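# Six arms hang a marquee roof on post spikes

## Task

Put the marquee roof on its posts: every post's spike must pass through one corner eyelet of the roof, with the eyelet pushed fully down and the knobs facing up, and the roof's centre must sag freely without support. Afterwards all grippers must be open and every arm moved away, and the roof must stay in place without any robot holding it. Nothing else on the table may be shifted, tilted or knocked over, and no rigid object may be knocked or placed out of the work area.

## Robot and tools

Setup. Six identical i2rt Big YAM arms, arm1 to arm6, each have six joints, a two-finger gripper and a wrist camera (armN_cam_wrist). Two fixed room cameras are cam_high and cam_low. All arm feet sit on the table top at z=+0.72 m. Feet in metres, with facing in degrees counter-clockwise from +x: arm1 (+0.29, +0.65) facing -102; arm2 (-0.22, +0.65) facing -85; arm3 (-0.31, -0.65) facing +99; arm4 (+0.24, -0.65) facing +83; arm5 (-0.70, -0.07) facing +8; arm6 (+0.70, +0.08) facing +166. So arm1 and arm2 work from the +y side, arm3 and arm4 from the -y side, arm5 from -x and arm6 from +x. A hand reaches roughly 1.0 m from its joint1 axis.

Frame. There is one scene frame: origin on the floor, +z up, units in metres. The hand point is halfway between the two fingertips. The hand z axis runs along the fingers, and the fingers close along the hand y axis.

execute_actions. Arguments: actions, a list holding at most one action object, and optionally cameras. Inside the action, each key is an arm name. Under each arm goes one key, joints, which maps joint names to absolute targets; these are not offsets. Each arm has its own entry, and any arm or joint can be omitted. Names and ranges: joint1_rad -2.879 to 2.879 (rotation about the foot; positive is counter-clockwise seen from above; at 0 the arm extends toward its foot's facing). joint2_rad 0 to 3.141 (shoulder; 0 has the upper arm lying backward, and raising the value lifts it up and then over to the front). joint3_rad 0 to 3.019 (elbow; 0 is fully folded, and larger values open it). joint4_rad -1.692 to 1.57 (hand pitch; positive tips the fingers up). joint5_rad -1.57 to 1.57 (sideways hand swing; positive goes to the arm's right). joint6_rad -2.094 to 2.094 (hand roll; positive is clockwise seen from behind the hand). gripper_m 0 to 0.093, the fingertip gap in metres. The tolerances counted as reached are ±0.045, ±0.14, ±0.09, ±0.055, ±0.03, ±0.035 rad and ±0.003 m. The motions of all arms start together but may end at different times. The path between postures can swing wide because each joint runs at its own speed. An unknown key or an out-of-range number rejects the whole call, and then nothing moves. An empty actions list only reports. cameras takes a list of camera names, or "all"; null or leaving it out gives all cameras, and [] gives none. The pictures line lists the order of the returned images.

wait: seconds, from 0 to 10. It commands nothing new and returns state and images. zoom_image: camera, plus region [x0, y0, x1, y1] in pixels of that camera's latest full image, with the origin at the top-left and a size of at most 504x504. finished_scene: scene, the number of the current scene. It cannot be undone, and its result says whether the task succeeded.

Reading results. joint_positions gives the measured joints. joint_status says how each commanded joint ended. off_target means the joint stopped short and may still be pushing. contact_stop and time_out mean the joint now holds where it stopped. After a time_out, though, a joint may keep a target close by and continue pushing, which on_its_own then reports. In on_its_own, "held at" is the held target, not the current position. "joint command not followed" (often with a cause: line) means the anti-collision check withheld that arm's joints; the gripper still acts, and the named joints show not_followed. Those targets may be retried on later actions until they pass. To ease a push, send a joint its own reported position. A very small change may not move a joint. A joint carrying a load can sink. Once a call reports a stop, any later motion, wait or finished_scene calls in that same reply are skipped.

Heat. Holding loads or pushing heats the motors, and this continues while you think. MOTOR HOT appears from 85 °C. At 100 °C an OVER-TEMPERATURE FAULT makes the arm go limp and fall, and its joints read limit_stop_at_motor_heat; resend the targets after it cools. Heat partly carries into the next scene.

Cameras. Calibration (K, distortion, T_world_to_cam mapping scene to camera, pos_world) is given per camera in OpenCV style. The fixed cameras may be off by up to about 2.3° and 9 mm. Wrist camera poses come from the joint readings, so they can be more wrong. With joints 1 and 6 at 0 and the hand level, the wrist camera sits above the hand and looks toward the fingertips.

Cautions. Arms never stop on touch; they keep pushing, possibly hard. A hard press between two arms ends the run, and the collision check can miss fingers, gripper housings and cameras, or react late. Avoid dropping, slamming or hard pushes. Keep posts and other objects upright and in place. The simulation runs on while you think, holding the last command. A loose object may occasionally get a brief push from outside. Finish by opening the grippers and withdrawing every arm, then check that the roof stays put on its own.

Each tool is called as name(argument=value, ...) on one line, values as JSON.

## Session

execute_actions(actions=[], cameras=["cam_high","cam_low"])

zoom_image(camera="cam_high", region=[280, 120, 640, 400])

Scene clock: 0.00 s.
arm1.joint_positions: joint1_rad=+0.257 joint2_rad=+0.413 joint3_rad=+0.552 joint4_rad=-1.252 joint5_rad=+0.204 joint6_rad=-0.384 gripper_m=+0.095
arm1.joint_status: not commanded
arm1.hand: x=+0.2727 y=+0.4590 z=+0.9414 quat_wxyz=(-0.054, -0.523, -0.817, +0.239) (m; scene frame)
arm2.joint_positions: joint1_rad=-0.357 joint2_rad=+0.519 joint3_rad=+0.405 joint4_rad=-0.989 joint5_rad=-0.262 joint6_rad=+0.293 gripper_m=+0.094
arm2.joint_status: not commanded
arm2.hand: x=-0.2397 y=+0.4331 z=+0.9350 quat_wxyz=(-0.256, -0.834, -0.482, +0.074) (m; scene frame)
arm3.joint_positions: joint1_rad=+0.117 joint2_rad=+0.333 joint3_rad=+0.661 joint4_rad=-1.408 joint5_rad=+0.301 joint6_rad=+0.513 gripper_m=+0.095
arm3.joint_status: not commanded
arm3.hand: x=-0.3024 y=-0.4832 z=+0.9746 quat_wxyz=(-0.228, +0.561, -0.778, -0.167) (m; scene frame)
arm4.joint_positions: joint1_rad=-0.201 joint2_rad=+0.473 joint3_rad=+0.473 joint4_rad=-1.093 joint5_rad=-0.142 joint6_rad=-0.533 gripper_m=+0.094
arm4.joint_status: not commanded
arm4.hand: x=+0.2789 y=-0.4437 z=+0.9236 quat_wxyz=(-0.197, +0.772, -0.584, -0.158) (m; scene frame)
arm5.joint_positions: joint1_rad=+0.396 joint2_rad=+0.404 joint3_rad=+0.603 joint4_rad=-1.295 joint5_rad=+0.099 joint6_rad=+0.239 gripper_m=+0.095
arm5.joint_status: not commanded
arm5.hand: x=-0.5349 y=+0.0145 z=+0.9299 quat_wxyz=(-0.241, +0.145, -0.959, -0.048) (m; scene frame)
arm6.joint_positions: joint1_rad=-0.302 joint2_rad=+0.499 joint3_rad=+0.439 joint4_rad=-1.058 joint5_rad=-0.311 joint6_rad=-0.197 gripper_m=+0.094
arm6.joint_status: not commanded
arm6.hand: x=+0.4948 y=+0.1463 z=+0.9510 quat_wxyz=(+0.058, +0.955, -0.141, -0.254) (m; scene frame)
pictures: cam_high, cam_low
Images, in order (width x height): cam_high 896x504, cam_low 896x504.

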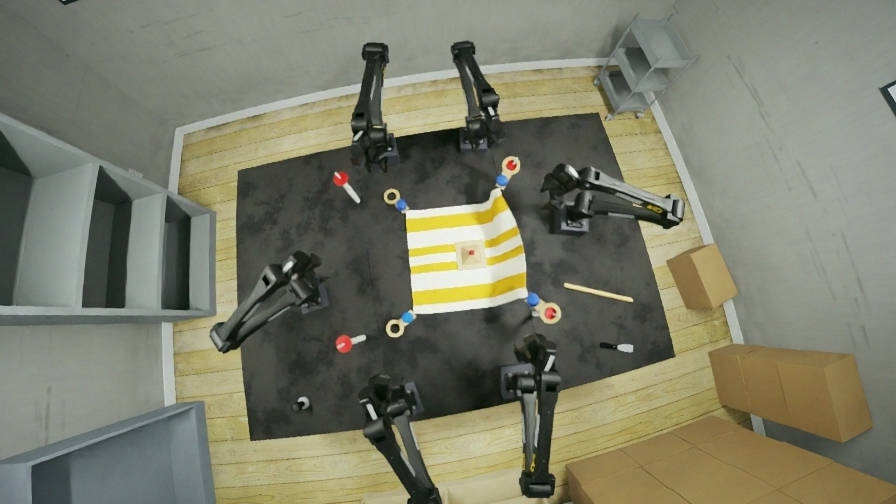

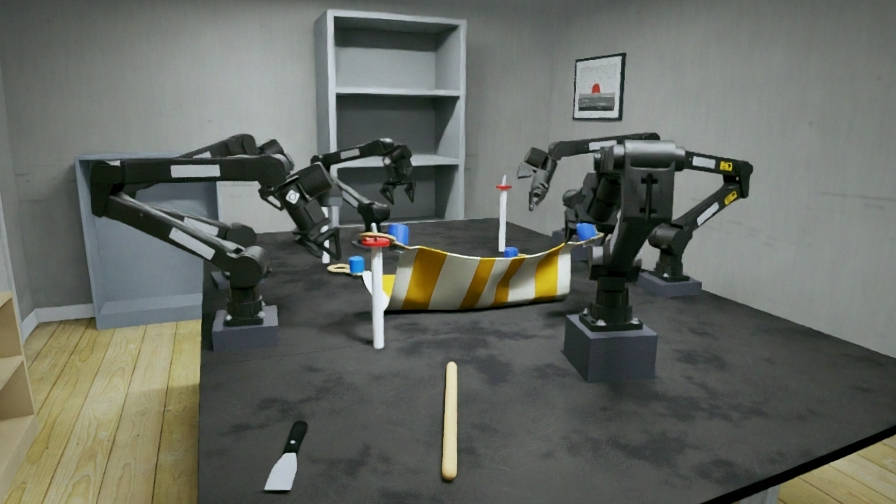

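Region (280, 120, 640, 400) of cam_high's 896x504 image, scaled by 1.400, with more detail than that image has.

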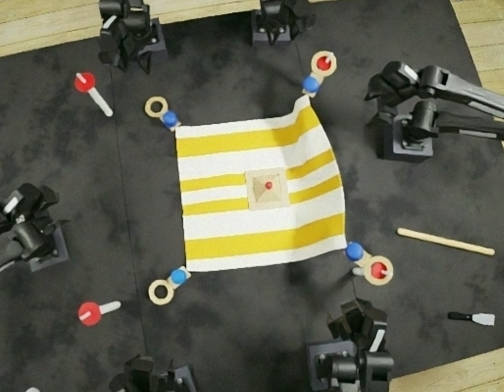

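execute_actions(actions=[{"arm2":{"joints":{"joint1_rad":0.056,"joint2_rad":1.44,"joint3_rad":0.85,"joint4_rad":-0.96,"joint5_rad":0,"joint6_rad":0}},"arm3":{"joints":{"joint1_rad":-0.352,"joint2_rad":1.49,"joint3_rad":1.1,"joint4_rad":-1.165,"joint5_rad":0,"joint6_rad":0}}}], cameras=["arm2_cam_wrist","arm3_cam_wrist"])

Scene clock: 2.37 s.
arm1.joint_positions: joint1_rad=+0.257 joint2_rad=+0.413 joint3_rad=+0.552 joint4_rad=-1.252 joint5_rad=+0.204 joint6_rad=-0.384 gripper_m=+0.095
arm1.joint_status: not commanded
arm1.hand: x=+0.2727 y=+0.4590 z=+0.9414 quat_wxyz=(-0.054, -0.523, -0.817, +0.239) (m; scene frame)
arm2.joint_positions: joint1_rad=+0.052 joint2_rad=+1.441 joint3_rad=+0.832 joint4_rad=-0.967 joint5_rad=-0.002 joint6_rad=+0.014 gripper_m=+0.094
arm2.joint_status: all done
arm2.hand: x=-0.1793 y=+0.3007 z=+0.8670 quat_wxyz=(-0.002, -0.670, -0.742, +0.000) (m; scene frame)
arm3.joint_positions: joint1_rad=-0.347 joint2_rad=+1.485 joint3_rad=+1.087 joint4_rad=-1.169 joint5_rad=+0.004 joint6_rad=+0.016 gripper_m=+0.095
arm3.joint_status: all done
arm3.hand: x=-0.2282 y=-0.2486 z=+0.8639 quat_wxyz=(-0.004, +0.627, -0.779, -0.002) (m; scene frame)
arm4.joint_positions: joint1_rad=-0.201 joint2_rad=+0.473 joint3_rad=+0.473 joint4_rad=-1.093 joint5_rad=-0.142 joint6_rad=-0.533 gripper_m=+0.094
arm4.joint_status: not commanded
arm4.hand: x=+0.2789 y=-0.4437 z=+0.9236 quat_wxyz=(-0.197, +0.772, -0.584, -0.158) (m; scene frame)
arm5.joint_positions: joint1_rad=+0.396 joint2_rad=+0.404 joint3_rad=+0.603 joint4_rad=-1.295 joint5_rad=+0.099 joint6_rad=+0.239 gripper_m=+0.095
arm5.joint_status: not commanded
arm5.hand: x=-0.5349 y=+0.0145 z=+0.9299 quat_wxyz=(-0.241, +0.145, -0.959, -0.048) (m; scene frame)
arm6.joint_positions: joint1_rad=-0.302 joint2_rad=+0.499 joint3_rad=+0.439 joint4_rad=-1.058 joint5_rad=-0.311 joint6_rad=-0.197 gripper_m=+0.094
arm6.joint_status: not commanded
arm6.hand: x=+0.4948 y=+0.1463 z=+0.9510 quat_wxyz=(+0.058, +0.955, -0.141, -0.254) (m; scene frame)
pictures: arm2_cam_wrist, arm3_cam_wrist
camera_calibration (this result's frames):
arm2_cam_wrist: T_world_to_cam=[[-0.993446, -0.111849, -0.0235332, -0.121979], [-0.104879, 0.810198, 0.576698, -0.751119], [-0.0454368, 0.575387, -0.816619, 0.644408], [0, 0, 0, 1]] pos_world=[-0.170677, 0.224128, 0.956534]
arm3_cam_wrist: T_world_to_cam=[[0.977332, -0.21161, 0.00654899, 0.161243], [-0.175682, -0.793359, 0.582853, -0.737985], [-0.118142, -0.570791, -0.812551, 0.655169], [0, 0, 0, 1]] pos_world=[-0.209836, -0.177401, 0.961439]
Images, in order (width x height): arm2_cam_wrist 504x504, arm3_cam_wrist 504x504.

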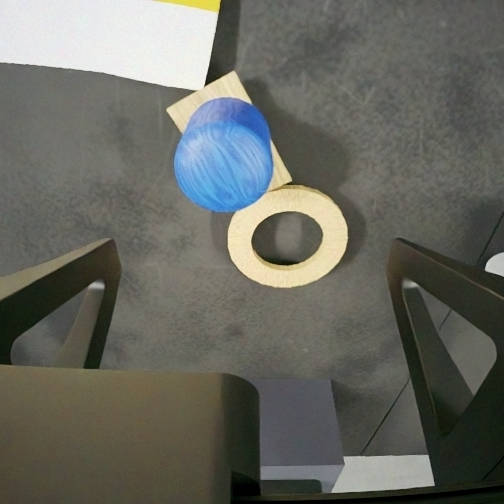

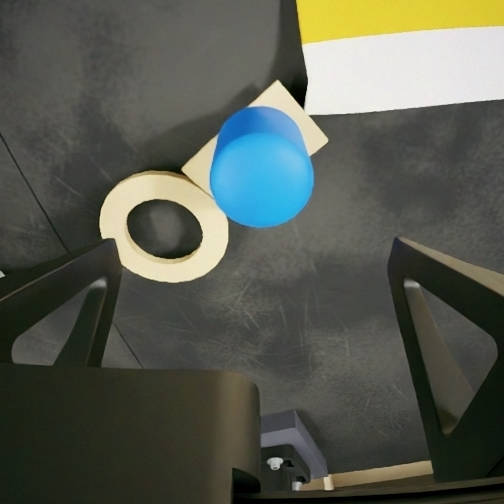

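execute_actions(actions=[{"arm2":{"joints":{"joint1_rad":0.11}},"arm3":{"joints":{"joint1_rad":-0.375}}}], cameras=[])

execute_actions(actions=[{"arm2":{"joints":{"joint2_rad":1.705,"joint3_rad":0.81,"joint4_rad":-0.665}},"arm3":{"joints":{"joint2_rad":1.63,"joint3_rad":0.965,"joint4_rad":-0.895}}}], cameras=["arm2_cam_wrist","arm3_cam_wrist"])

Scene clock: 3.53 s.
arm1.joint_positions: joint1_rad=+0.257 joint2_rad=+0.413 joint3_rad=+0.552 joint4_rad=-1.252 joint5_rad=+0.204 joint6_rad=-0.384 gripper_m=+0.095
arm1.joint_status: not commanded
arm1.hand: x=+0.2727 y=+0.4590 z=+0.9414 quat_wxyz=(-0.054, -0.523, -0.817, +0.239) (m; scene frame)
arm2.joint_positions: joint1_rad=+0.107 joint2_rad=+1.441 joint3_rad=+0.832 joint4_rad=-0.967 joint5_rad=-0.001 joint6_rad=+0.014 gripper_m=+0.094
arm2.joint_status: all done
arm2.hand: x=-0.1604 y=+0.3035 z=+0.8670 quat_wxyz=(-0.001, -0.649, -0.760, +0.001) (m; scene frame)
arm3.joint_positions: joint1_rad=-0.367 joint2_rad=+1.485 joint3_rad=+1.087 joint4_rad=-1.169 joint5_rad=+0.003 joint6_rad=+0.016 gripper_m=+0.095
arm3.joint_status: all done
arm3.hand: x=-0.2204 y=-0.2502 z=+0.8639 quat_wxyz=(-0.004, +0.620, -0.785, -0.002) (m; scene frame)
arm4.joint_positions: joint1_rad=-0.201 joint2_rad=+0.473 joint3_rad=+0.473 joint4_rad=-1.093 joint5_rad=-0.142 joint6_rad=-0.533 gripper_m=+0.094
arm4.joint_status: not commanded
arm4.hand: x=+0.2789 y=-0.4437 z=+0.9236 quat_wxyz=(-0.197, +0.772, -0.584, -0.158) (m; scene frame)
arm5.joint_positions: joint1_rad=+0.396 joint2_rad=+0.404 joint3_rad=+0.603 joint4_rad=-1.295 joint5_rad=+0.099 joint6_rad=+0.239 gripper_m=+0.095
arm5.joint_status: not commanded
arm5.hand: x=-0.5349 y=+0.0145 z=+0.9299 quat_wxyz=(-0.241, +0.145, -0.959, -0.048) (m; scene frame)
arm6.joint_positions: joint1_rad=-0.302 joint2_rad=+0.499 joint3_rad=+0.439 joint4_rad=-1.058 joint5_rad=-0.311 joint6_rad=-0.197 gripper_m=+0.094
arm6.joint_status: not commanded
arm6.hand: x=+0.4948 y=+0.1463 z=+0.9510 quat_wxyz=(+0.058, +0.955, -0.141, -0.254) (m; scene frame)
pictures: none
No camera images: the call's "cameras" was empty. Leave "cameras" out to get every camera's image.

Scene clock: 4.60 s.
arm1.joint_positions: joint1_rad=+0.257 joint2_rad=+0.413 joint3_rad=+0.552 joint4_rad=-1.252 joint5_rad=+0.204 joint6_rad=-0.384 gripper_m=+0.095
arm1.joint_status: not commanded
arm1.hand: x=+0.2727 y=+0.4590 z=+0.9414 quat_wxyz=(-0.054, -0.523, -0.817, +0.239) (m; scene frame)
arm2.joint_positions: joint1_rad=+0.107 joint2_rad=+1.715 joint3_rad=+0.804 joint4_rad=-0.683 joint5_rad=-0.001 joint6_rad=+0.014 gripper_m=+0.094
arm2.joint_status: all done
arm2.hand: x=-0.1569 y=+0.2831 z=+0.7647 quat_wxyz=(+0.006, -0.649, -0.760, -0.005) (m; scene frame)
arm3.joint_positions: joint1_rad=-0.367 joint2_rad=+1.630 joint3_rad=+0.964 joint4_rad=-0.908 joint5_rad=+0.003 joint6_rad=+0.016 gripper_m=+0.095
arm3.joint_status: all done
arm3.hand: x=-0.2201 y=-0.2486 z=+0.7663 quat_wxyz=(-0.001, +0.620, -0.785, +0.001) (m; scene frame)
arm4.joint_positions: joint1_rad=-0.201 joint2_rad=+0.473 joint3_rad=+0.473 joint4_rad=-1.093 joint5_rad=-0.142 joint6_rad=-0.533 gripper_m=+0.094
arm4.joint_status: not commanded
arm4.hand: x=+0.2789 y=-0.4437 z=+0.9236 quat_wxyz=(-0.197, +0.772, -0.584, -0.158) (m; scene frame)
arm5.joint_positions: joint1_rad=+0.396 joint2_rad=+0.404 joint3_rad=+0.603 joint4_rad=-1.295 joint5_rad=+0.099 joint6_rad=+0.239 gripper_m=+0.095
arm5.joint_status: not commanded
arm5.hand: x=-0.5349 y=+0.0145 z=+0.9299 quat_wxyz=(-0.241, +0.145, -0.959, -0.048) (m; scene frame)
arm6.joint_positions: joint1_rad=-0.302 joint2_rad=+0.499 joint3_rad=+0.439 joint4_rad=-1.058 joint5_rad=-0.311 joint6_rad=-0.197 gripper_m=+0.094
arm6.joint_status: not commanded
arm6.hand: x=+0.4948 y=+0.1463 z=+0.9510 quat_wxyz=(+0.058, +0.955, -0.141, -0.254) (m; scene frame)
pictures: arm2_cam_wrist, arm3_cam_wrist
camera_calibration (this result's frames):
arm2_cam_wrist: T_world_to_cam=[[-0.985848, -0.166207, -0.0218744, -0.0888281], [-0.146841, 0.793201, 0.59099, -0.688171], [-0.0808758, 0.585839, -0.806382, 0.55571], [0, 0, 0, 1]] pos_world=[-0.143679, 0.205538, 0.852874]
arm3_cam_wrist: T_world_to_cam=[[0.973047, -0.230521, 0.00621351, 0.148554], [-0.189794, -0.78525, 0.589372, -0.685849], [-0.130984, -0.574667, -0.807838, 0.569413], [0, 0, 0, 1]] pos_world=[-0.200137, -0.177096, 0.863291]
Images, in order (width x height): arm2_cam_wrist 504x504, arm3_cam_wrist 504x504.

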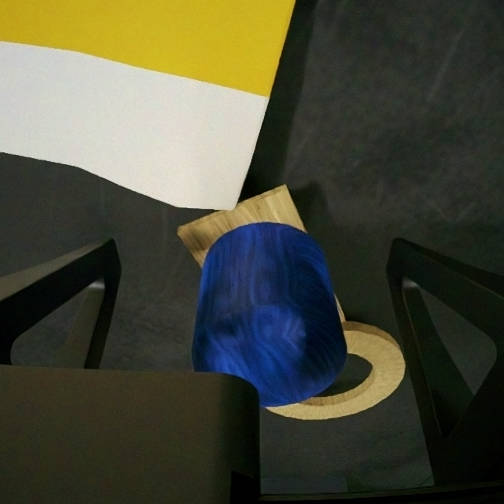

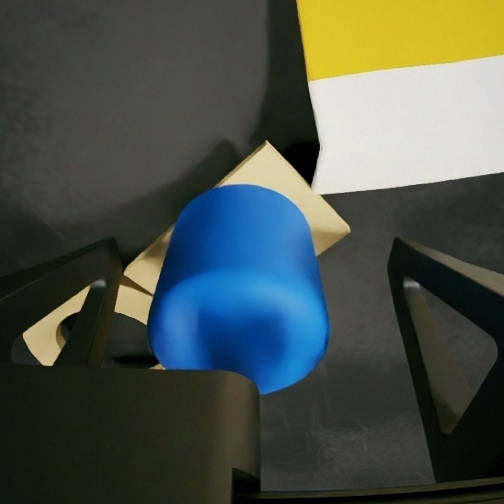

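execute_actions(actions=[{"arm2":{"joints":{"joint2_rad":1.715,"joint3_rad":0.775,"joint4_rad":-0.64}},"arm3":{"joints":{"joint1_rad":-0.35,"joint2_rad":1.645,"joint4_rad":-0.89}}}], cameras=["arm2_cam_wrist","arm3_cam_wrist"])

Scene clock: 6.13 s.
arm1.joint_positions: joint1_rad=+0.257 joint2_rad=+0.413 joint3_rad=+0.552 joint4_rad=-1.252 joint5_rad=+0.204 joint6_rad=-0.384 gripper_m=+0.095
arm1.joint_status: not commanded
arm1.hand: x=+0.2727 y=+0.4590 z=+0.9414 quat_wxyz=(-0.054, -0.523, -0.817, +0.239) (m; scene frame)
arm2.joint_positions: joint1_rad=+0.107 joint2_rad=+1.715 joint3_rad=+0.773 joint4_rad=-0.658 joint5_rad=-0.001 joint6_rad=+0.014 gripper_m=+0.094
arm2.joint_status: all done
arm2.hand: x=-0.1588 y=+0.2938 z=+0.7576 quat_wxyz=(+0.008, -0.649, -0.760, -0.007) (m; scene frame)
arm3.joint_positions: joint1_rad=-0.360 joint2_rad=+1.630 joint3_rad=+0.964 joint4_rad=-0.903 joint5_rad=+0.003 joint6_rad=+0.016 gripper_m=+0.095
arm3.joint_status: all done
arm3.hand: x=-0.2227 y=-0.2469 z=+0.7664 quat_wxyz=(-0.002, +0.623, -0.783, -0.001) (m; scene frame)
arm4.joint_positions: joint1_rad=-0.201 joint2_rad=+0.473 joint3_rad=+0.473 joint4_rad=-1.093 joint5_rad=-0.142 joint6_rad=-0.533 gripper_m=+0.094
arm4.joint_status: not commanded
arm4.hand: x=+0.2789 y=-0.4437 z=+0.9236 quat_wxyz=(-0.197, +0.772, -0.584, -0.158) (m; scene frame)
arm5.joint_positions: joint1_rad=+0.396 joint2_rad=+0.404 joint3_rad=+0.603 joint4_rad=-1.295 joint5_rad=+0.099 joint6_rad=+0.239 gripper_m=+0.095
arm5.joint_status: not commanded
arm5.hand: x=-0.5349 y=+0.0145 z=+0.9299 quat_wxyz=(-0.241, +0.145, -0.959, -0.048) (m; scene frame)
arm6.joint_positions: joint1_rad=-0.302 joint2_rad=+0.499 joint3_rad=+0.439 joint4_rad=-1.058 joint5_rad=-0.311 joint6_rad=-0.197 gripper_m=+0.094
arm6.joint_status: not commanded
arm6.hand: x=+0.4948 y=+0.1463 z=+0.9510 quat_wxyz=(+0.058, +0.955, -0.141, -0.254) (m; scene frame)
pictures: arm2_cam_wrist, arm3_cam_wrist
camera_calibration (this result's frames):
arm2_cam_wrist: T_world_to_cam=[[-0.985872, -0.16607, -0.0218492, -0.0890982], [-0.14622, 0.789633, 0.595903, -0.6953], [-0.0817084, 0.590678, -0.802759, 0.539225], [0, 0, 0, 1]] pos_world=[-0.145447, 0.215726, 0.845252]
arm3_cam_wrist: T_world_to_cam=[[0.9746, -0.223868, 0.00617178, 0.153424], [-0.184982, -0.789166, 0.585661, -0.682041], [-0.12624, -0.571926, -0.810533, 0.573867], [0, 0, 0, 1]] pos_world=[-0.203247, -0.175687, 0.863636]
Images, in order (width x height): arm2_cam_wrist 504x504, arm3_cam_wrist 504x504.

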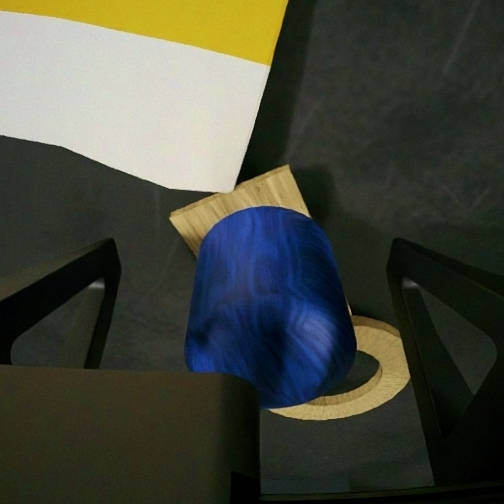

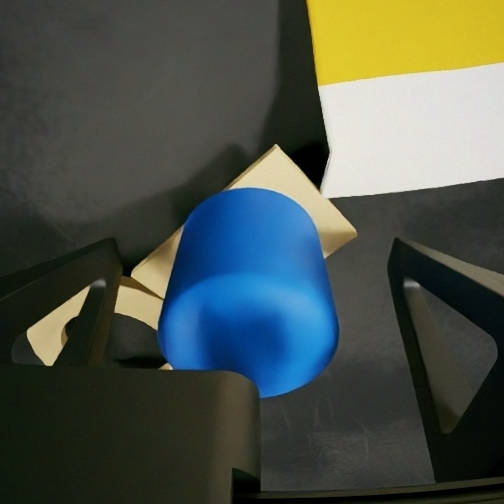

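execute_actions(actions=[{"arm2":{"joints":{"gripper_m":0.03}},"arm3":{"joints":{"joint2_rad":1.68,"joint4_rad":-0.86}}}], cameras=[])

execute_actions(actions=[{"arm3":{"joints":{"gripper_m":0.03}}}], cameras=[])

execute_actions(actions=[{"arm2":{"joints":{"joint2_rad":1.40,"joint3_rad":1.30,"joint4_rad":-1.47}},"arm3":{"joints":{"joint2_rad":1.25,"joint3_rad":1.40,"joint4_rad":-1.69}}}], cameras=["cam_high"])

Scene clock: 7.10 s.
arm1.joint_positions: joint1_rad=+0.257 joint2_rad=+0.413 joint3_rad=+0.552 joint4_rad=-1.252 joint5_rad=+0.204 joint6_rad=-0.384 gripper_m=+0.095
arm1.joint_status: not commanded
arm1.hand: x=+0.2727 y=+0.4590 z=+0.9414 quat_wxyz=(-0.054, -0.523, -0.817, +0.239) (m; scene frame)
arm2.joint_positions: joint1_rad=+0.107 joint2_rad=+1.715 joint3_rad=+0.773 joint4_rad=-0.657 joint5_rad=-0.001 joint6_rad=+0.013 gripper_m=+0.048
arm2.joint_status: gripper_m off_target (ended at +0.048, target +0.030)
arm2.hand: x=-0.1588 y=+0.2936 z=+0.7576 quat_wxyz=(+0.008, -0.649, -0.761, -0.006) (m; scene frame)
arm3.joint_positions: joint1_rad=-0.360 joint2_rad=+1.667 joint3_rad=+0.964 joint4_rad=-0.872 joint5_rad=+0.003 joint6_rad=+0.016 gripper_m=+0.095
arm3.joint_status: all done
arm3.hand: x=-0.2220 y=-0.2436 z=+0.7521 quat_wxyz=(+0.000, +0.623, -0.783, +0.001) (m; scene frame)
arm4.joint_positions: joint1_rad=-0.201 joint2_rad=+0.473 joint3_rad=+0.473 joint4_rad=-1.093 joint5_rad=-0.142 joint6_rad=-0.533 gripper_m=+0.094
arm4.joint_status: not commanded
arm4.hand: x=+0.2789 y=-0.4437 z=+0.9236 quat_wxyz=(-0.197, +0.772, -0.584, -0.158) (m; scene frame)
arm5.joint_positions: joint1_rad=+0.396 joint2_rad=+0.404 joint3_rad=+0.603 joint4_rad=-1.295 joint5_rad=+0.099 joint6_rad=+0.239 gripper_m=+0.095
arm5.joint_status: not commanded
arm5.hand: x=-0.5349 y=+0.0145 z=+0.9299 quat_wxyz=(-0.241, +0.145, -0.959, -0.048) (m; scene frame)
arm6.joint_positions: joint1_rad=-0.302 joint2_rad=+0.499 joint3_rad=+0.439 joint4_rad=-1.058 joint5_rad=-0.311 joint6_rad=-0.197 gripper_m=+0.094
arm6.joint_status: not commanded
arm6.hand: x=+0.4948 y=+0.1463 z=+0.9510 quat_wxyz=(+0.058, +0.955, -0.141, -0.254) (m; scene frame)
pictures: none
No camera images: the call's "cameras" was empty. Leave "cameras" out to get every camera's image.

Scene clock: 7.73 s.
arm1.joint_positions: joint1_rad=+0.257 joint2_rad=+0.413 joint3_rad=+0.552 joint4_rad=-1.252 joint5_rad=+0.204 joint6_rad=-0.384 gripper_m=+0.095
arm1.joint_status: not commanded
arm1.hand: x=+0.2727 y=+0.4590 z=+0.9414 quat_wxyz=(-0.054, -0.523, -0.817, +0.239) (m; scene frame)
arm2.joint_positions: joint1_rad=+0.107 joint2_rad=+1.715 joint3_rad=+0.773 joint4_rad=-0.657 joint5_rad=-0.001 joint6_rad=+0.013 gripper_m=+0.048
arm2.joint_status: not commanded
arm2.hand: x=-0.1588 y=+0.2936 z=+0.7576 quat_wxyz=(+0.008, -0.649, -0.761, -0.006) (m; scene frame)
arm3.joint_positions: joint1_rad=-0.360 joint2_rad=+1.667 joint3_rad=+0.964 joint4_rad=-0.871 joint5_rad=+0.002 joint6_rad=+0.015 gripper_m=+0.058
arm3.joint_status: gripper_m off_target (ended at +0.058, target +0.030)
arm3.hand: x=-0.2222 y=-0.2432 z=+0.7521 quat_wxyz=(+0.000, +0.623, -0.782, +0.000) (m; scene frame)
arm4.joint_positions: joint1_rad=-0.201 joint2_rad=+0.473 joint3_rad=+0.473 joint4_rad=-1.093 joint5_rad=-0.142 joint6_rad=-0.533 gripper_m=+0.094
arm4.joint_status: not commanded
arm4.hand: x=+0.2789 y=-0.4437 z=+0.9236 quat_wxyz=(-0.197, +0.772, -0.584, -0.158) (m; scene frame)
arm5.joint_positions: joint1_rad=+0.396 joint2_rad=+0.404 joint3_rad=+0.603 joint4_rad=-1.295 joint5_rad=+0.099 joint6_rad=+0.239 gripper_m=+0.095
arm5.joint_status: not commanded
arm5.hand: x=-0.5349 y=+0.0145 z=+0.9299 quat_wxyz=(-0.241, +0.145, -0.959, -0.048) (m; scene frame)
arm6.joint_positions: joint1_rad=-0.302 joint2_rad=+0.499 joint3_rad=+0.439 joint4_rad=-1.058 joint5_rad=-0.311 joint6_rad=-0.197 gripper_m=+0.094
arm6.joint_status: not commanded
arm6.hand: x=+0.4948 y=+0.1463 z=+0.9510 quat_wxyz=(+0.058, +0.955, -0.141, -0.254) (m; scene frame)
pictures: none
No camera images: the call's "cameras" was empty. Leave "cameras" out to get every camera's image.

Scene clock: 9.30 s.
arm1.joint_positions: joint1_rad=+0.257 joint2_rad=+0.413 joint3_rad=+0.552 joint4_rad=-1.252 joint5_rad=+0.204 joint6_rad=-0.384 gripper_m=+0.095
arm1.joint_status: not commanded
arm1.hand: x=+0.2727 y=+0.4590 z=+0.9414 quat_wxyz=(-0.054, -0.523, -0.817, +0.239) (m; scene frame)
arm2.joint_positions: joint1_rad=+0.107 joint2_rad=+1.399 joint3_rad=+1.273 joint4_rad=-1.453 joint5_rad=-0.001 joint6_rad=+0.013 gripper_m=+0.048
arm2.joint_status: all done
arm2.hand: x=-0.1522 y=+0.2566 z=+1.0384 quat_wxyz=(+0.000, -0.649, -0.761, +0.000) (m; scene frame)
arm3.joint_positions: joint1_rad=-0.360 joint2_rad=+1.264 joint3_rad=+1.386 joint4_rad=-1.674 joint5_rad=+0.002 joint6_rad=+0.014 gripper_m=+0.058
arm3.joint_status: all done
arm3.hand: x=-0.2347 y=-0.3035 z=+1.0565 quat_wxyz=(-0.009, +0.624, -0.782, -0.007) (m; scene frame)
arm4.joint_positions: joint1_rad=-0.201 joint2_rad=+0.473 joint3_rad=+0.473 joint4_rad=-1.093 joint5_rad=-0.142 joint6_rad=-0.533 gripper_m=+0.094
arm4.joint_status: not commanded
arm4.hand: x=+0.2789 y=-0.4437 z=+0.9236 quat_wxyz=(-0.197, +0.772, -0.584, -0.158) (m; scene frame)
arm5.joint_positions: joint1_rad=+0.396 joint2_rad=+0.404 joint3_rad=+0.603 joint4_rad=-1.295 joint5_rad=+0.099 joint6_rad=+0.239 gripper_m=+0.095
arm5.joint_status: not commanded
arm5.hand: x=-0.5349 y=+0.0145 z=+0.9299 quat_wxyz=(-0.241, +0.145, -0.959, -0.048) (m; scene frame)
arm6.joint_positions: joint1_rad=-0.302 joint2_rad=+0.499 joint3_rad=+0.439 joint4_rad=-1.058 joint5_rad=-0.311 joint6_rad=-0.197 gripper_m=+0.094
arm6.joint_status: not commanded
arm6.hand: x=+0.4948 y=+0.1463 z=+0.9510 quat_wxyz=(+0.058, +0.955, -0.141, -0.254) (m; scene frame)
pictures: cam_high
Images, in order (width x height): cam_high 896x504.

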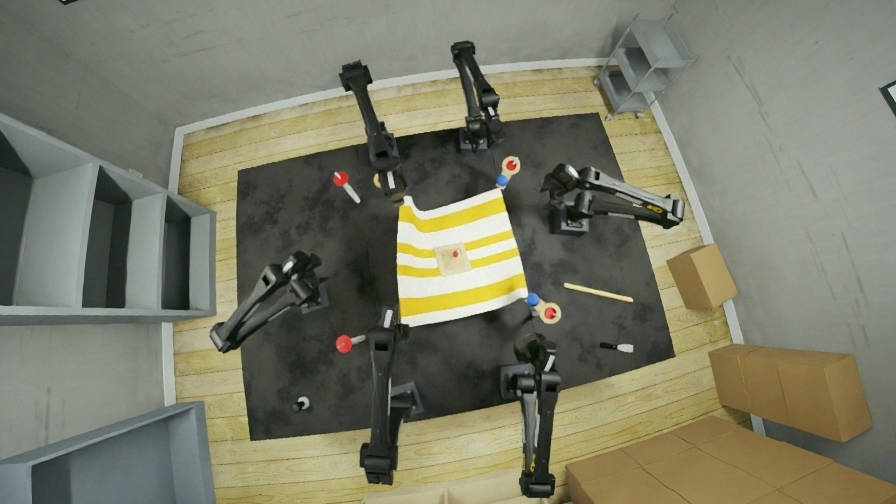

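execute_actions(actions=[{"arm2":{"joints":{"joint1_rad":-0.39,"joint2_rad":1.25,"joint3_rad":1.21,"joint4_rad":-1.52,"joint6_rad":-0.5}},"arm3":{"joints":{"joint1_rad":0.045,"joint2_rad":1.33,"joint3_rad":1.48,"joint4_rad":-1.69,"joint6_rad":0.25}}}], cameras=["arm2_cam_wrist","arm3_cam_wrist","cam_high"])

Scene clock: 11.30 s.
arm1.joint_positions: joint1_rad=+0.257 joint2_rad=+0.413 joint3_rad=+0.552 joint4_rad=-1.252 joint5_rad=+0.204 joint6_rad=-0.384 gripper_m=+0.095
arm1.joint_status: not commanded
arm1.hand: x=+0.2727 y=+0.4590 z=+0.9414 quat_wxyz=(-0.054, -0.523, -0.817, +0.239) (m; scene frame)
arm2.joint_positions: joint1_rad=-0.381 joint2_rad=+1.250 joint3_rad=+1.198 joint4_rad=-1.502 joint5_rad=-0.006 joint6_rad=-0.482 gripper_m=+0.048
arm2.joint_status: all done
arm2.hand: x=-0.3295 y=+0.3169 z=+1.0618 quat_wxyz=(-0.009, -0.646, -0.763, +0.010) (m; scene frame)
arm3.joint_positions: joint1_rad=+0.040 joint2_rad=+1.341 joint3_rad=+1.427 joint4_rad=-1.677 joint5_rad=+0.010 joint6_rad=+0.218 gripper_m=+0.058
arm3.joint_status: all done
arm3.hand: x=-0.3790 y=-0.2804 z=+1.0456 quat_wxyz=(+0.000, +0.697, -0.717, +0.009) (m; scene frame)
arm4.joint_positions: joint1_rad=-0.201 joint2_rad=+0.473 joint3_rad=+0.473 joint4_rad=-1.093 joint5_rad=-0.142 joint6_rad=-0.533 gripper_m=+0.094
arm4.joint_status: not commanded
arm4.hand: x=+0.2789 y=-0.4437 z=+0.9236 quat_wxyz=(-0.197, +0.772, -0.584, -0.158) (m; scene frame)
arm5.joint_positions: joint1_rad=+0.396 joint2_rad=+0.404 joint3_rad=+0.603 joint4_rad=-1.295 joint5_rad=+0.099 joint6_rad=+0.239 gripper_m=+0.095
arm5.joint_status: not commanded
arm5.hand: x=-0.5349 y=+0.0145 z=+0.9299 quat_wxyz=(-0.241, +0.145, -0.959, -0.048) (m; scene frame)
arm6.joint_positions: joint1_rad=-0.302 joint2_rad=+0.499 joint3_rad=+0.439 joint4_rad=-1.058 joint5_rad=-0.311 joint6_rad=-0.197 gripper_m=+0.094
arm6.joint_status: not commanded
arm6.hand: x=+0.4948 y=+0.1463 z=+0.9510 quat_wxyz=(+0.058, +0.955, -0.141, -0.254) (m; scene frame)
pictures: arm2_cam_wrist, arm3_cam_wrist, cam_high
camera_calibration (this result's frames):
arm2_cam_wrist: T_world_to_cam=[[-0.9844, -0.174995, -0.018238, -0.247444], [-0.155236, 0.815078, 0.558167, -0.890795], [-0.0828111, 0.552291, -0.829528, 0.796108], [0, 0, 0, 1]] pos_world=[-0.315941, 0.243083, 1.15309]
arm3_cam_wrist: T_world_to_cam=[[0.999487, -0.0267726, 0.0175713, 0.349381], [-0.0319594, -0.799146, 0.600287, -0.860991], [-0.00202923, -0.60054, -0.799592, 0.788978], [0, 0, 0, 1]] pos_world=[-0.375118, -0.204891, 1.14156]
Images, in order (width x height): arm2_cam_wrist 504x504, arm3_cam_wrist 504x504, cam_high 896x504.

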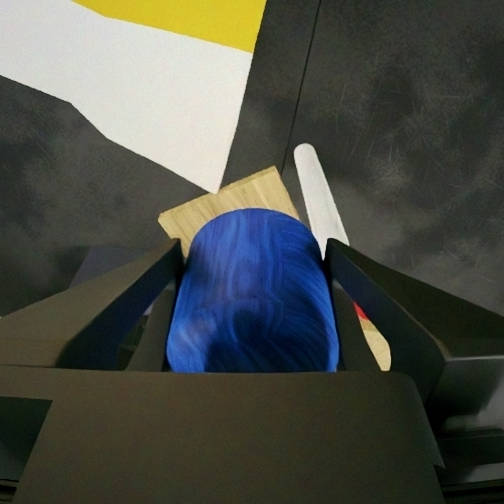

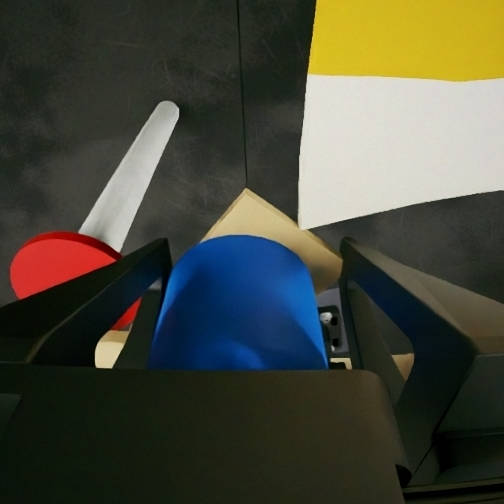

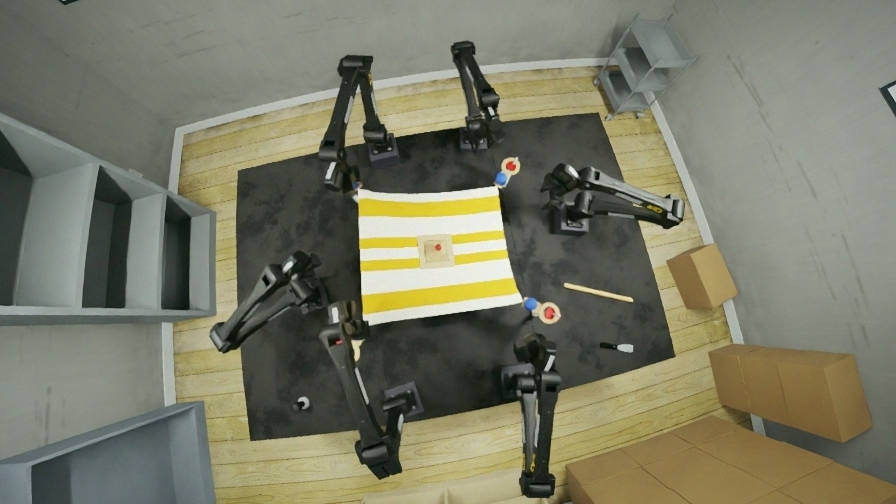

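execute_actions(actions=[{"arm2":{"joints":{"joint2_rad":1.30,"joint4_rad":-1.47}},"arm3":{"joints":{"joint1_rad":0.08,"joint2_rad":1.37}}}], cameras=["arm2_cam_wrist","arm3_cam_wrist","cam_low"])

Scene clock: 12.73 s.
arm1.joint_positions: joint1_rad=+0.257 joint2_rad=+0.413 joint3_rad=+0.552 joint4_rad=-1.252 joint5_rad=+0.204 joint6_rad=-0.384 gripper_m=+0.095
arm1.joint_status: not commanded
arm1.hand: x=+0.2727 y=+0.4590 z=+0.9414 quat_wxyz=(-0.054, -0.523, -0.817, +0.239) (m; scene frame)
arm2.joint_positions: joint1_rad=-0.381 joint2_rad=+1.288 joint3_rad=+1.198 joint4_rad=-1.491 joint5_rad=-0.001 joint6_rad=-0.483 gripper_m=+0.048
arm2.joint_status: all done
arm2.hand: x=-0.3325 y=+0.3106 z=+1.0494 quat_wxyz=(-0.001, -0.646, -0.763, -0.002) (m; scene frame)
arm3.joint_positions: joint1_rad=+0.047 joint2_rad=+1.357 joint3_rad=+1.427 joint4_rad=-1.685 joint5_rad=+0.015 joint6_rad=+0.218 gripper_m=+0.058
arm3.joint_status: all done
arm3.hand: x=-0.3806 y=-0.2799 z=+1.0401 quat_wxyz=(+0.004, +0.699, -0.715, +0.021) (m; scene frame)
arm4.joint_positions: joint1_rad=-0.201 joint2_rad=+0.473 joint3_rad=+0.473 joint4_rad=-1.093 joint5_rad=-0.142 joint6_rad=-0.533 gripper_m=+0.094
arm4.joint_status: not commanded
arm4.hand: x=+0.2789 y=-0.4437 z=+0.9236 quat_wxyz=(-0.197, +0.772, -0.584, -0.158) (m; scene frame)
arm5.joint_positions: joint1_rad=+0.396 joint2_rad=+0.404 joint3_rad=+0.603 joint4_rad=-1.295 joint5_rad=+0.099 joint6_rad=+0.239 gripper_m=+0.095
arm5.joint_status: not commanded
arm5.hand: x=-0.5349 y=+0.0145 z=+0.9299 quat_wxyz=(-0.241, +0.145, -0.959, -0.048) (m; scene frame)
arm6.joint_positions: joint1_rad=-0.302 joint2_rad=+0.499 joint3_rad=+0.439 joint4_rad=-1.058 joint5_rad=-0.311 joint6_rad=-0.197 gripper_m=+0.094
arm6.joint_status: not commanded
arm6.hand: x=+0.4948 y=+0.1463 z=+0.9510 quat_wxyz=(+0.058, +0.955, -0.141, -0.254) (m; scene frame)
pictures: arm2_cam_wrist, arm3_cam_wrist, cam_low
camera_calibration (this result's frames):
arm2_cam_wrist: T_world_to_cam=[[-0.984194, -0.175175, -0.0259855, -0.243448], [-0.157645, 0.799786, 0.579215, -0.897354], [-0.0806811, 0.574157, -0.81476, 0.767423], [0, 0, 0, 1]] pos_world=[-0.319147, 0.234425, 1.1387]
arm3_cam_wrist: T_world_to_cam=[[0.9994, -0.0200121, 0.0282761, 0.341785], [-0.033207, -0.785892, 0.617472, -0.872061], [0.00986505, -0.61804, -0.786085, 0.770415], [0, 0, 0, 1]] pos_world=[-0.378138, -0.202358, 1.13442]
Images, in order (width x height): arm2_cam_wrist 504x504, arm3_cam_wrist 504x504, cam_low 896x504.

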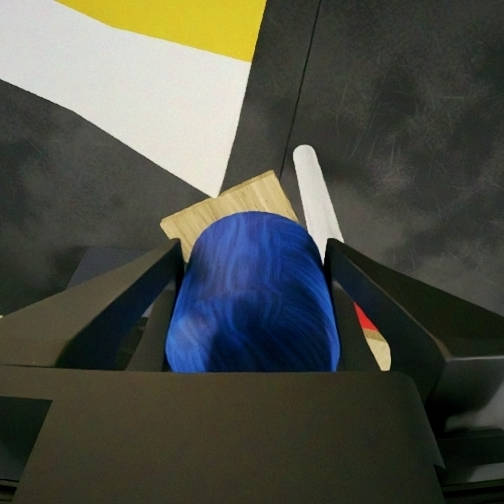

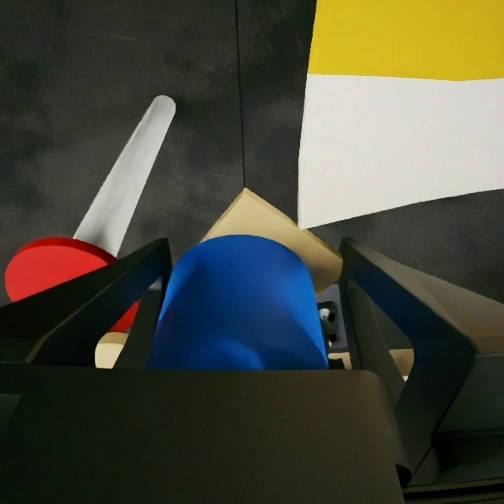

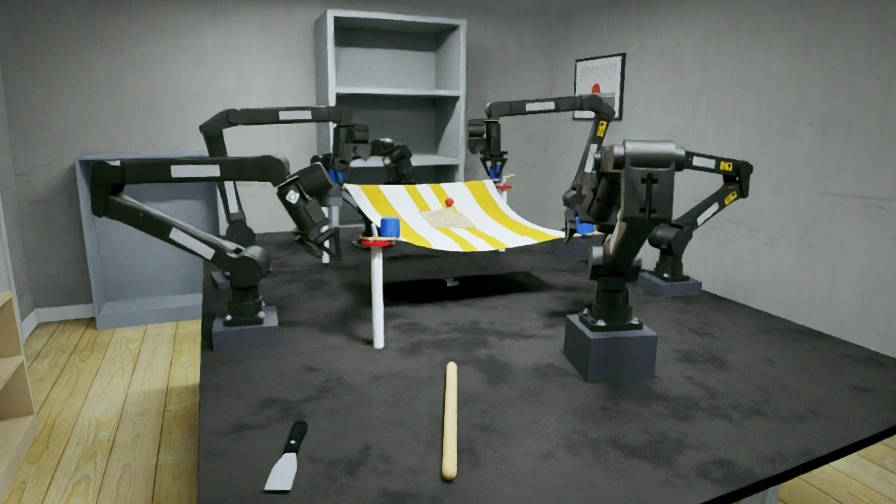

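execute_actions(actions=[{"arm3":{"joints":{"joint1_rad":0.105,"joint2_rad":1.40,"joint3_rad":1.52}}}], cameras=["arm3_cam_wrist","cam_high"])

zoom_image(camera="cam_high", region=[280,140,480,400])

Scene clock: 13.93 s.
arm1.joint_positions: joint1_rad=+0.257 joint2_rad=+0.413 joint3_rad=+0.552 joint4_rad=-1.252 joint5_rad=+0.204 joint6_rad=-0.384 gripper_m=+0.095
arm1.joint_status: not commanded
arm1.hand: x=+0.2727 y=+0.4590 z=+0.9414 quat_wxyz=(-0.054, -0.523, -0.817, +0.239) (m; scene frame)
arm2.joint_positions: joint1_rad=-0.381 joint2_rad=+1.288 joint3_rad=+1.198 joint4_rad=-1.491 joint5_rad=-0.001 joint6_rad=-0.483 gripper_m=+0.048
arm2.joint_status: not commanded
arm2.hand: x=-0.3325 y=+0.3106 z=+1.0494 quat_wxyz=(-0.001, -0.646, -0.763, -0.002) (m; scene frame)
arm3.joint_positions: joint1_rad=+0.061 joint2_rad=+1.388 joint3_rad=+1.448 joint4_rad=-1.693 joint5_rad=+0.031 joint6_rad=+0.209 gripper_m=+0.057
arm3.joint_status: all done
arm3.hand: x=-0.3848 y=-0.2728 z=+1.0368 quat_wxyz=(+0.003, +0.708, -0.706, +0.033) (m; scene frame)
arm4.joint_positions: joint1_rad=-0.201 joint2_rad=+0.473 joint3_rad=+0.473 joint4_rad=-1.093 joint5_rad=-0.142 joint6_rad=-0.533 gripper_m=+0.094
arm4.joint_status: not commanded
arm4.hand: x=+0.2789 y=-0.4437 z=+0.9236 quat_wxyz=(-0.197, +0.772, -0.584, -0.158) (m; scene frame)
arm5.joint_positions: joint1_rad=+0.396 joint2_rad=+0.404 joint3_rad=+0.603 joint4_rad=-1.295 joint5_rad=+0.099 joint6_rad=+0.239 gripper_m=+0.095
arm5.joint_status: not commanded
arm5.hand: x=-0.5349 y=+0.0145 z=+0.9299 quat_wxyz=(-0.241, +0.145, -0.959, -0.048) (m; scene frame)
arm6.joint_positions: joint1_rad=-0.302 joint2_rad=+0.499 joint3_rad=+0.439 joint4_rad=-1.058 joint5_rad=-0.311 joint6_rad=-0.197 gripper_m=+0.094
arm6.joint_status: not commanded
arm6.hand: x=+0.4948 y=+0.1463 z=+0.9510 quat_wxyz=(+0.058, +0.955, -0.141, -0.254) (m; scene frame)
pictures: arm3_cam_wrist, cam_high
camera_calibration (this result's frames):
arm3_cam_wrist: T_world_to_cam=[[0.998857, 0.00460494, 0.0475721, 0.332684], [-0.0263854, -0.776796, 0.629199, -0.87159], [0.0398512, -0.629735, -0.775787, 0.769925], [0, 0, 0, 1]] pos_world=[-0.385984, -0.193731, 1.12987]
Images, in order (width x height): arm3_cam_wrist 504x504, cam_high 896x504.

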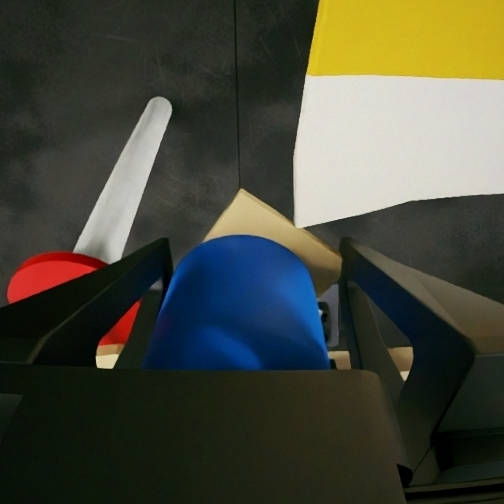

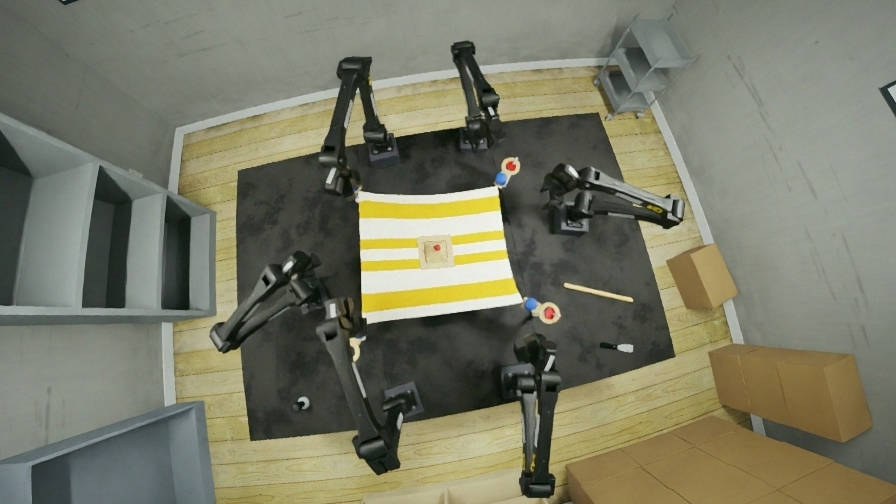

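Region (280, 140, 480, 400) of cam_high's 896x504 image, scaled by 1.938, with more detail than that image has; it fills the left 388 columns of this view, and the rest is white.

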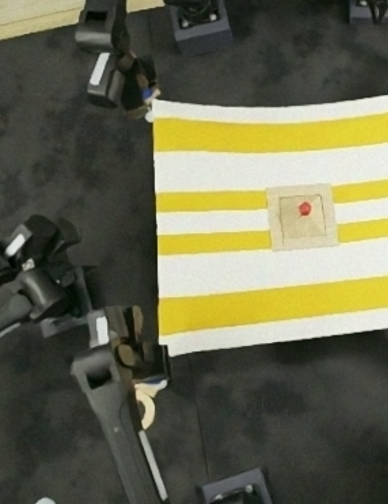

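execute_actions(actions=[{"arm3":{"joints":{"joint1_rad":0.06,"joint6_rad":1.0}}}], cameras=["arm3_cam_wrist","cam_high"])

zoom_image(camera="cam_high", region=[260,140,460,400])

Scene clock: 17.00 s.
arm1.joint_positions: joint1_rad=+0.257 joint2_rad=+0.413 joint3_rad=+0.552 joint4_rad=-1.252 joint5_rad=+0.204 joint6_rad=-0.384 gripper_m=+0.095
arm1.joint_status: not commanded
arm1.hand: x=+0.2727 y=+0.4590 z=+0.9414 quat_wxyz=(-0.054, -0.523, -0.817, +0.239) (m; scene frame)
arm2.joint_positions: joint1_rad=-0.381 joint2_rad=+1.288 joint3_rad=+1.198 joint4_rad=-1.485 joint5_rad=+0.000 joint6_rad=-0.483 gripper_m=+0.048
arm2.joint_status: not commanded
arm2.hand: x=-0.3331 y=+0.3095 z=+1.0494 quat_wxyz=(-0.002, -0.646, -0.763, +0.001) (m; scene frame)
arm3.joint_positions: joint1_rad=+0.044 joint2_rad=+1.394 joint3_rad=+1.471 joint4_rad=-1.684 joint5_rad=+0.013 joint6_rad=+0.960 gripper_m=+0.057
arm3.joint_status: joint6_rad time_out (moved +0.751 of +0.791); the others done
arm3.on_its_own: joint6_rad reads +0.960 and still pushes toward +1.000 since a time_out
arm3.hand: x=-0.3828 y=-0.2639 z=+1.0433 quat_wxyz=(-0.003, +0.391, -0.920, +0.017) (m; scene frame)
arm4.joint_positions: joint1_rad=-0.201 joint2_rad=+0.473 joint3_rad=+0.473 joint4_rad=-1.093 joint5_rad=-0.142 joint6_rad=-0.533 gripper_m=+0.094
arm4.joint_status: not commanded
arm4.hand: x=+0.2789 y=-0.4437 z=+0.9236 quat_wxyz=(-0.197, +0.772, -0.584, -0.158) (m; scene frame)
arm5.joint_positions: joint1_rad=+0.396 joint2_rad=+0.404 joint3_rad=+0.603 joint4_rad=-1.295 joint5_rad=+0.099 joint6_rad=+0.239 gripper_m=+0.095
arm5.joint_status: not commanded
arm5.hand: x=-0.5349 y=+0.0145 z=+0.9299 quat_wxyz=(-0.241, +0.145, -0.959, -0.048) (m; scene frame)
arm6.joint_positions: joint1_rad=-0.302 joint2_rad=+0.499 joint3_rad=+0.439 joint4_rad=-1.058 joint5_rad=-0.311 joint6_rad=-0.197 gripper_m=+0.094
arm6.joint_status: not commanded
arm6.hand: x=+0.4948 y=+0.1463 z=+0.9510 quat_wxyz=(+0.058, +0.955, -0.141, -0.254) (m; scene frame)
pictures: arm3_cam_wrist, cam_high
camera_calibration (this result's frames):
arm3_cam_wrist: T_world_to_cam=[[0.720739, -0.692196, 0.0374136, 0.0506183], [-0.572769, -0.564249, 0.594607, -0.985679], [-0.390474, -0.449986, -0.803145, 0.691705], [0, 0, 0, 1]] pos_world=[-0.330956, -0.209873, 1.13974]
Images, in order (width x height): arm3_cam_wrist 504x504, cam_high 896x504.

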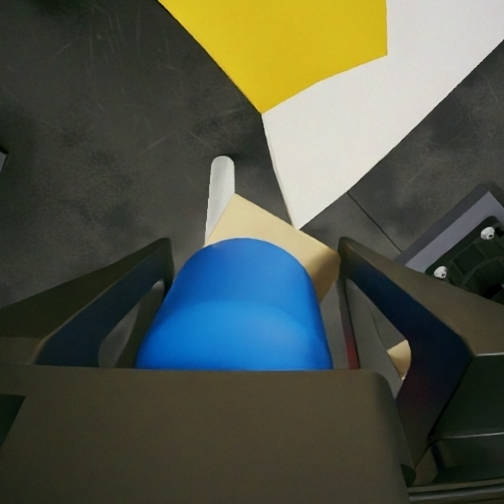

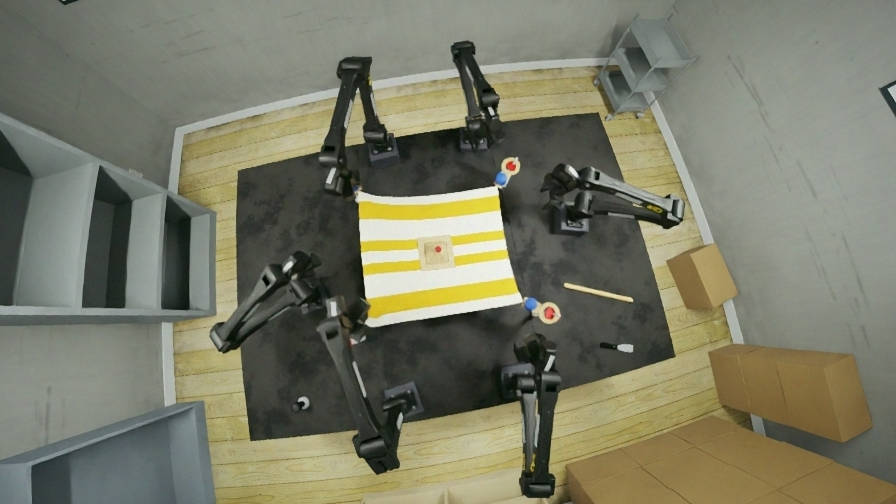

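Region (260, 140, 460, 400) of cam_high's 896x504 image, scaled by 1.938, with more detail than that image has; it fills the left 388 columns of this view, and the rest is white.

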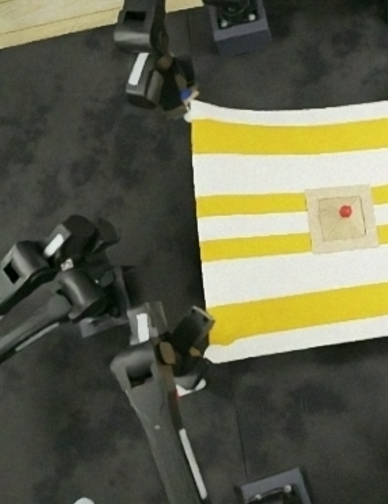

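execute_actions(actions=[{"arm2":{"joints":{"joint2_rad":1.40,"joint4_rad":-1.38}},"arm3":{"joints":{"joint2_rad":1.47,"joint6_rad":0.96}}}], cameras=["cam_low","cam_high"])

zoom_image(camera="cam_low", region=[280,120,560,280])

Scene clock: 18.13 s.
arm1.joint_positions: joint1_rad=+0.257 joint2_rad=+0.413 joint3_rad=+0.552 joint4_rad=-1.252 joint5_rad=+0.204 joint6_rad=-0.384 gripper_m=+0.095
arm1.joint_status: not commanded
arm1.hand: x=+0.2727 y=+0.4590 z=+0.9414 quat_wxyz=(-0.054, -0.523, -0.817, +0.239) (m; scene frame)
arm2.joint_positions: joint1_rad=-0.381 joint2_rad=+1.409 joint3_rad=+1.198 joint4_rad=-1.383 joint5_rad=-0.006 joint6_rad=-0.486 gripper_m=+0.048
arm2.joint_status: all done
arm2.hand: x=-0.3428 y=+0.2756 z=+1.0062 quat_wxyz=(-0.001, -0.645, -0.764, -0.009) (m; scene frame)
arm3.joint_positions: joint1_rad=+0.044 joint2_rad=+1.479 joint3_rad=+1.479 joint4_rad=-1.684 joint5_rad=+0.013 joint6_rad=+0.959 gripper_m=+0.057
arm3.joint_status: all done
arm3.hand: x=-0.3857 y=-0.2493 z=+1.0137 quat_wxyz=(+0.005, +0.391, -0.919, +0.054) (m; scene frame)
arm4.joint_positions: joint1_rad=-0.201 joint2_rad=+0.473 joint3_rad=+0.473 joint4_rad=-1.093 joint5_rad=-0.142 joint6_rad=-0.533 gripper_m=+0.094
arm4.joint_status: not commanded
arm4.hand: x=+0.2789 y=-0.4437 z=+0.9236 quat_wxyz=(-0.197, +0.772, -0.584, -0.158) (m; scene frame)
arm5.joint_positions: joint1_rad=+0.396 joint2_rad=+0.404 joint3_rad=+0.603 joint4_rad=-1.295 joint5_rad=+0.099 joint6_rad=+0.239 gripper_m=+0.095
arm5.joint_status: not commanded
arm5.hand: x=-0.5349 y=+0.0145 z=+0.9299 quat_wxyz=(-0.241, +0.145, -0.959, -0.048) (m; scene frame)
arm6.joint_positions: joint1_rad=-0.302 joint2_rad=+0.499 joint3_rad=+0.439 joint4_rad=-1.058 joint5_rad=-0.311 joint6_rad=-0.197 gripper_m=+0.094
arm6.joint_status: not commanded
arm6.hand: x=+0.4948 y=+0.1463 z=+0.9510 quat_wxyz=(+0.058, +0.955, -0.141, -0.254) (m; scene frame)
pictures: cam_high, cam_low
Images, in order (width x height): cam_high 896x504, cam_low 896x504.

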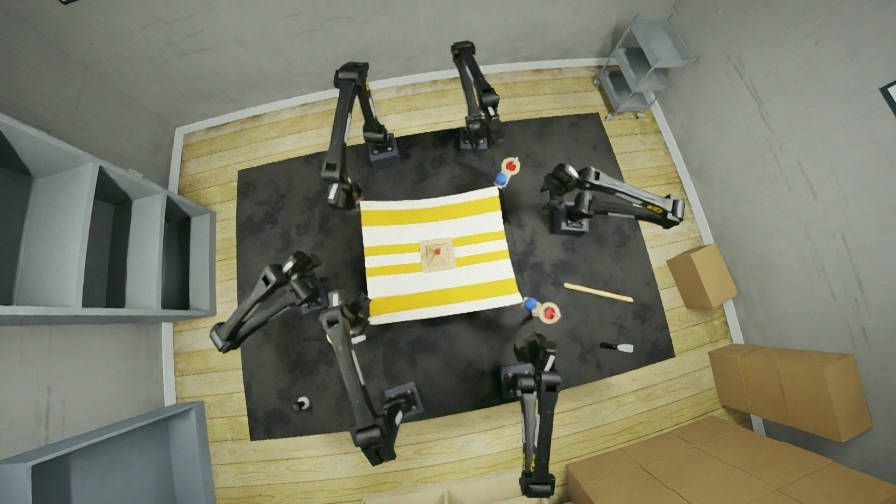

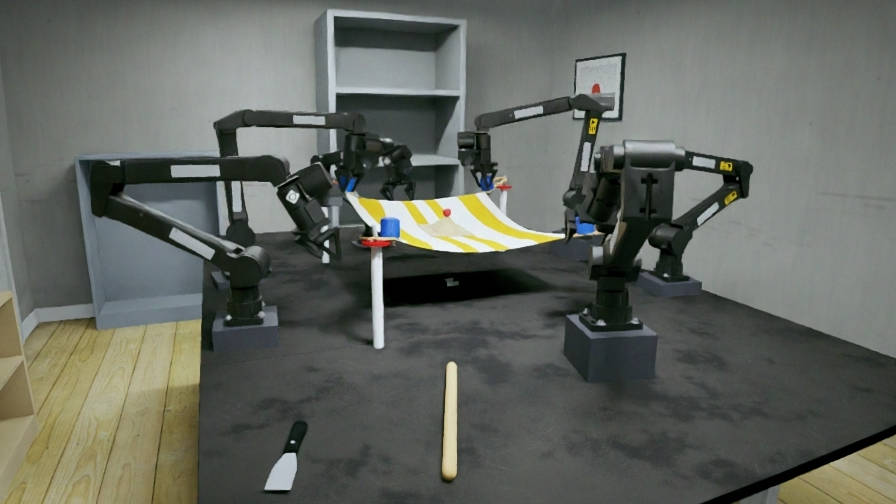

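Region (280, 120, 560, 280) of cam_low's 896x504 image, scaled by 1.800, with more detail than that image has; it fills the top 288 rows of this view, and the rest is white.

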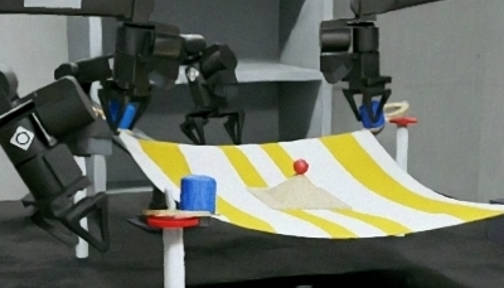

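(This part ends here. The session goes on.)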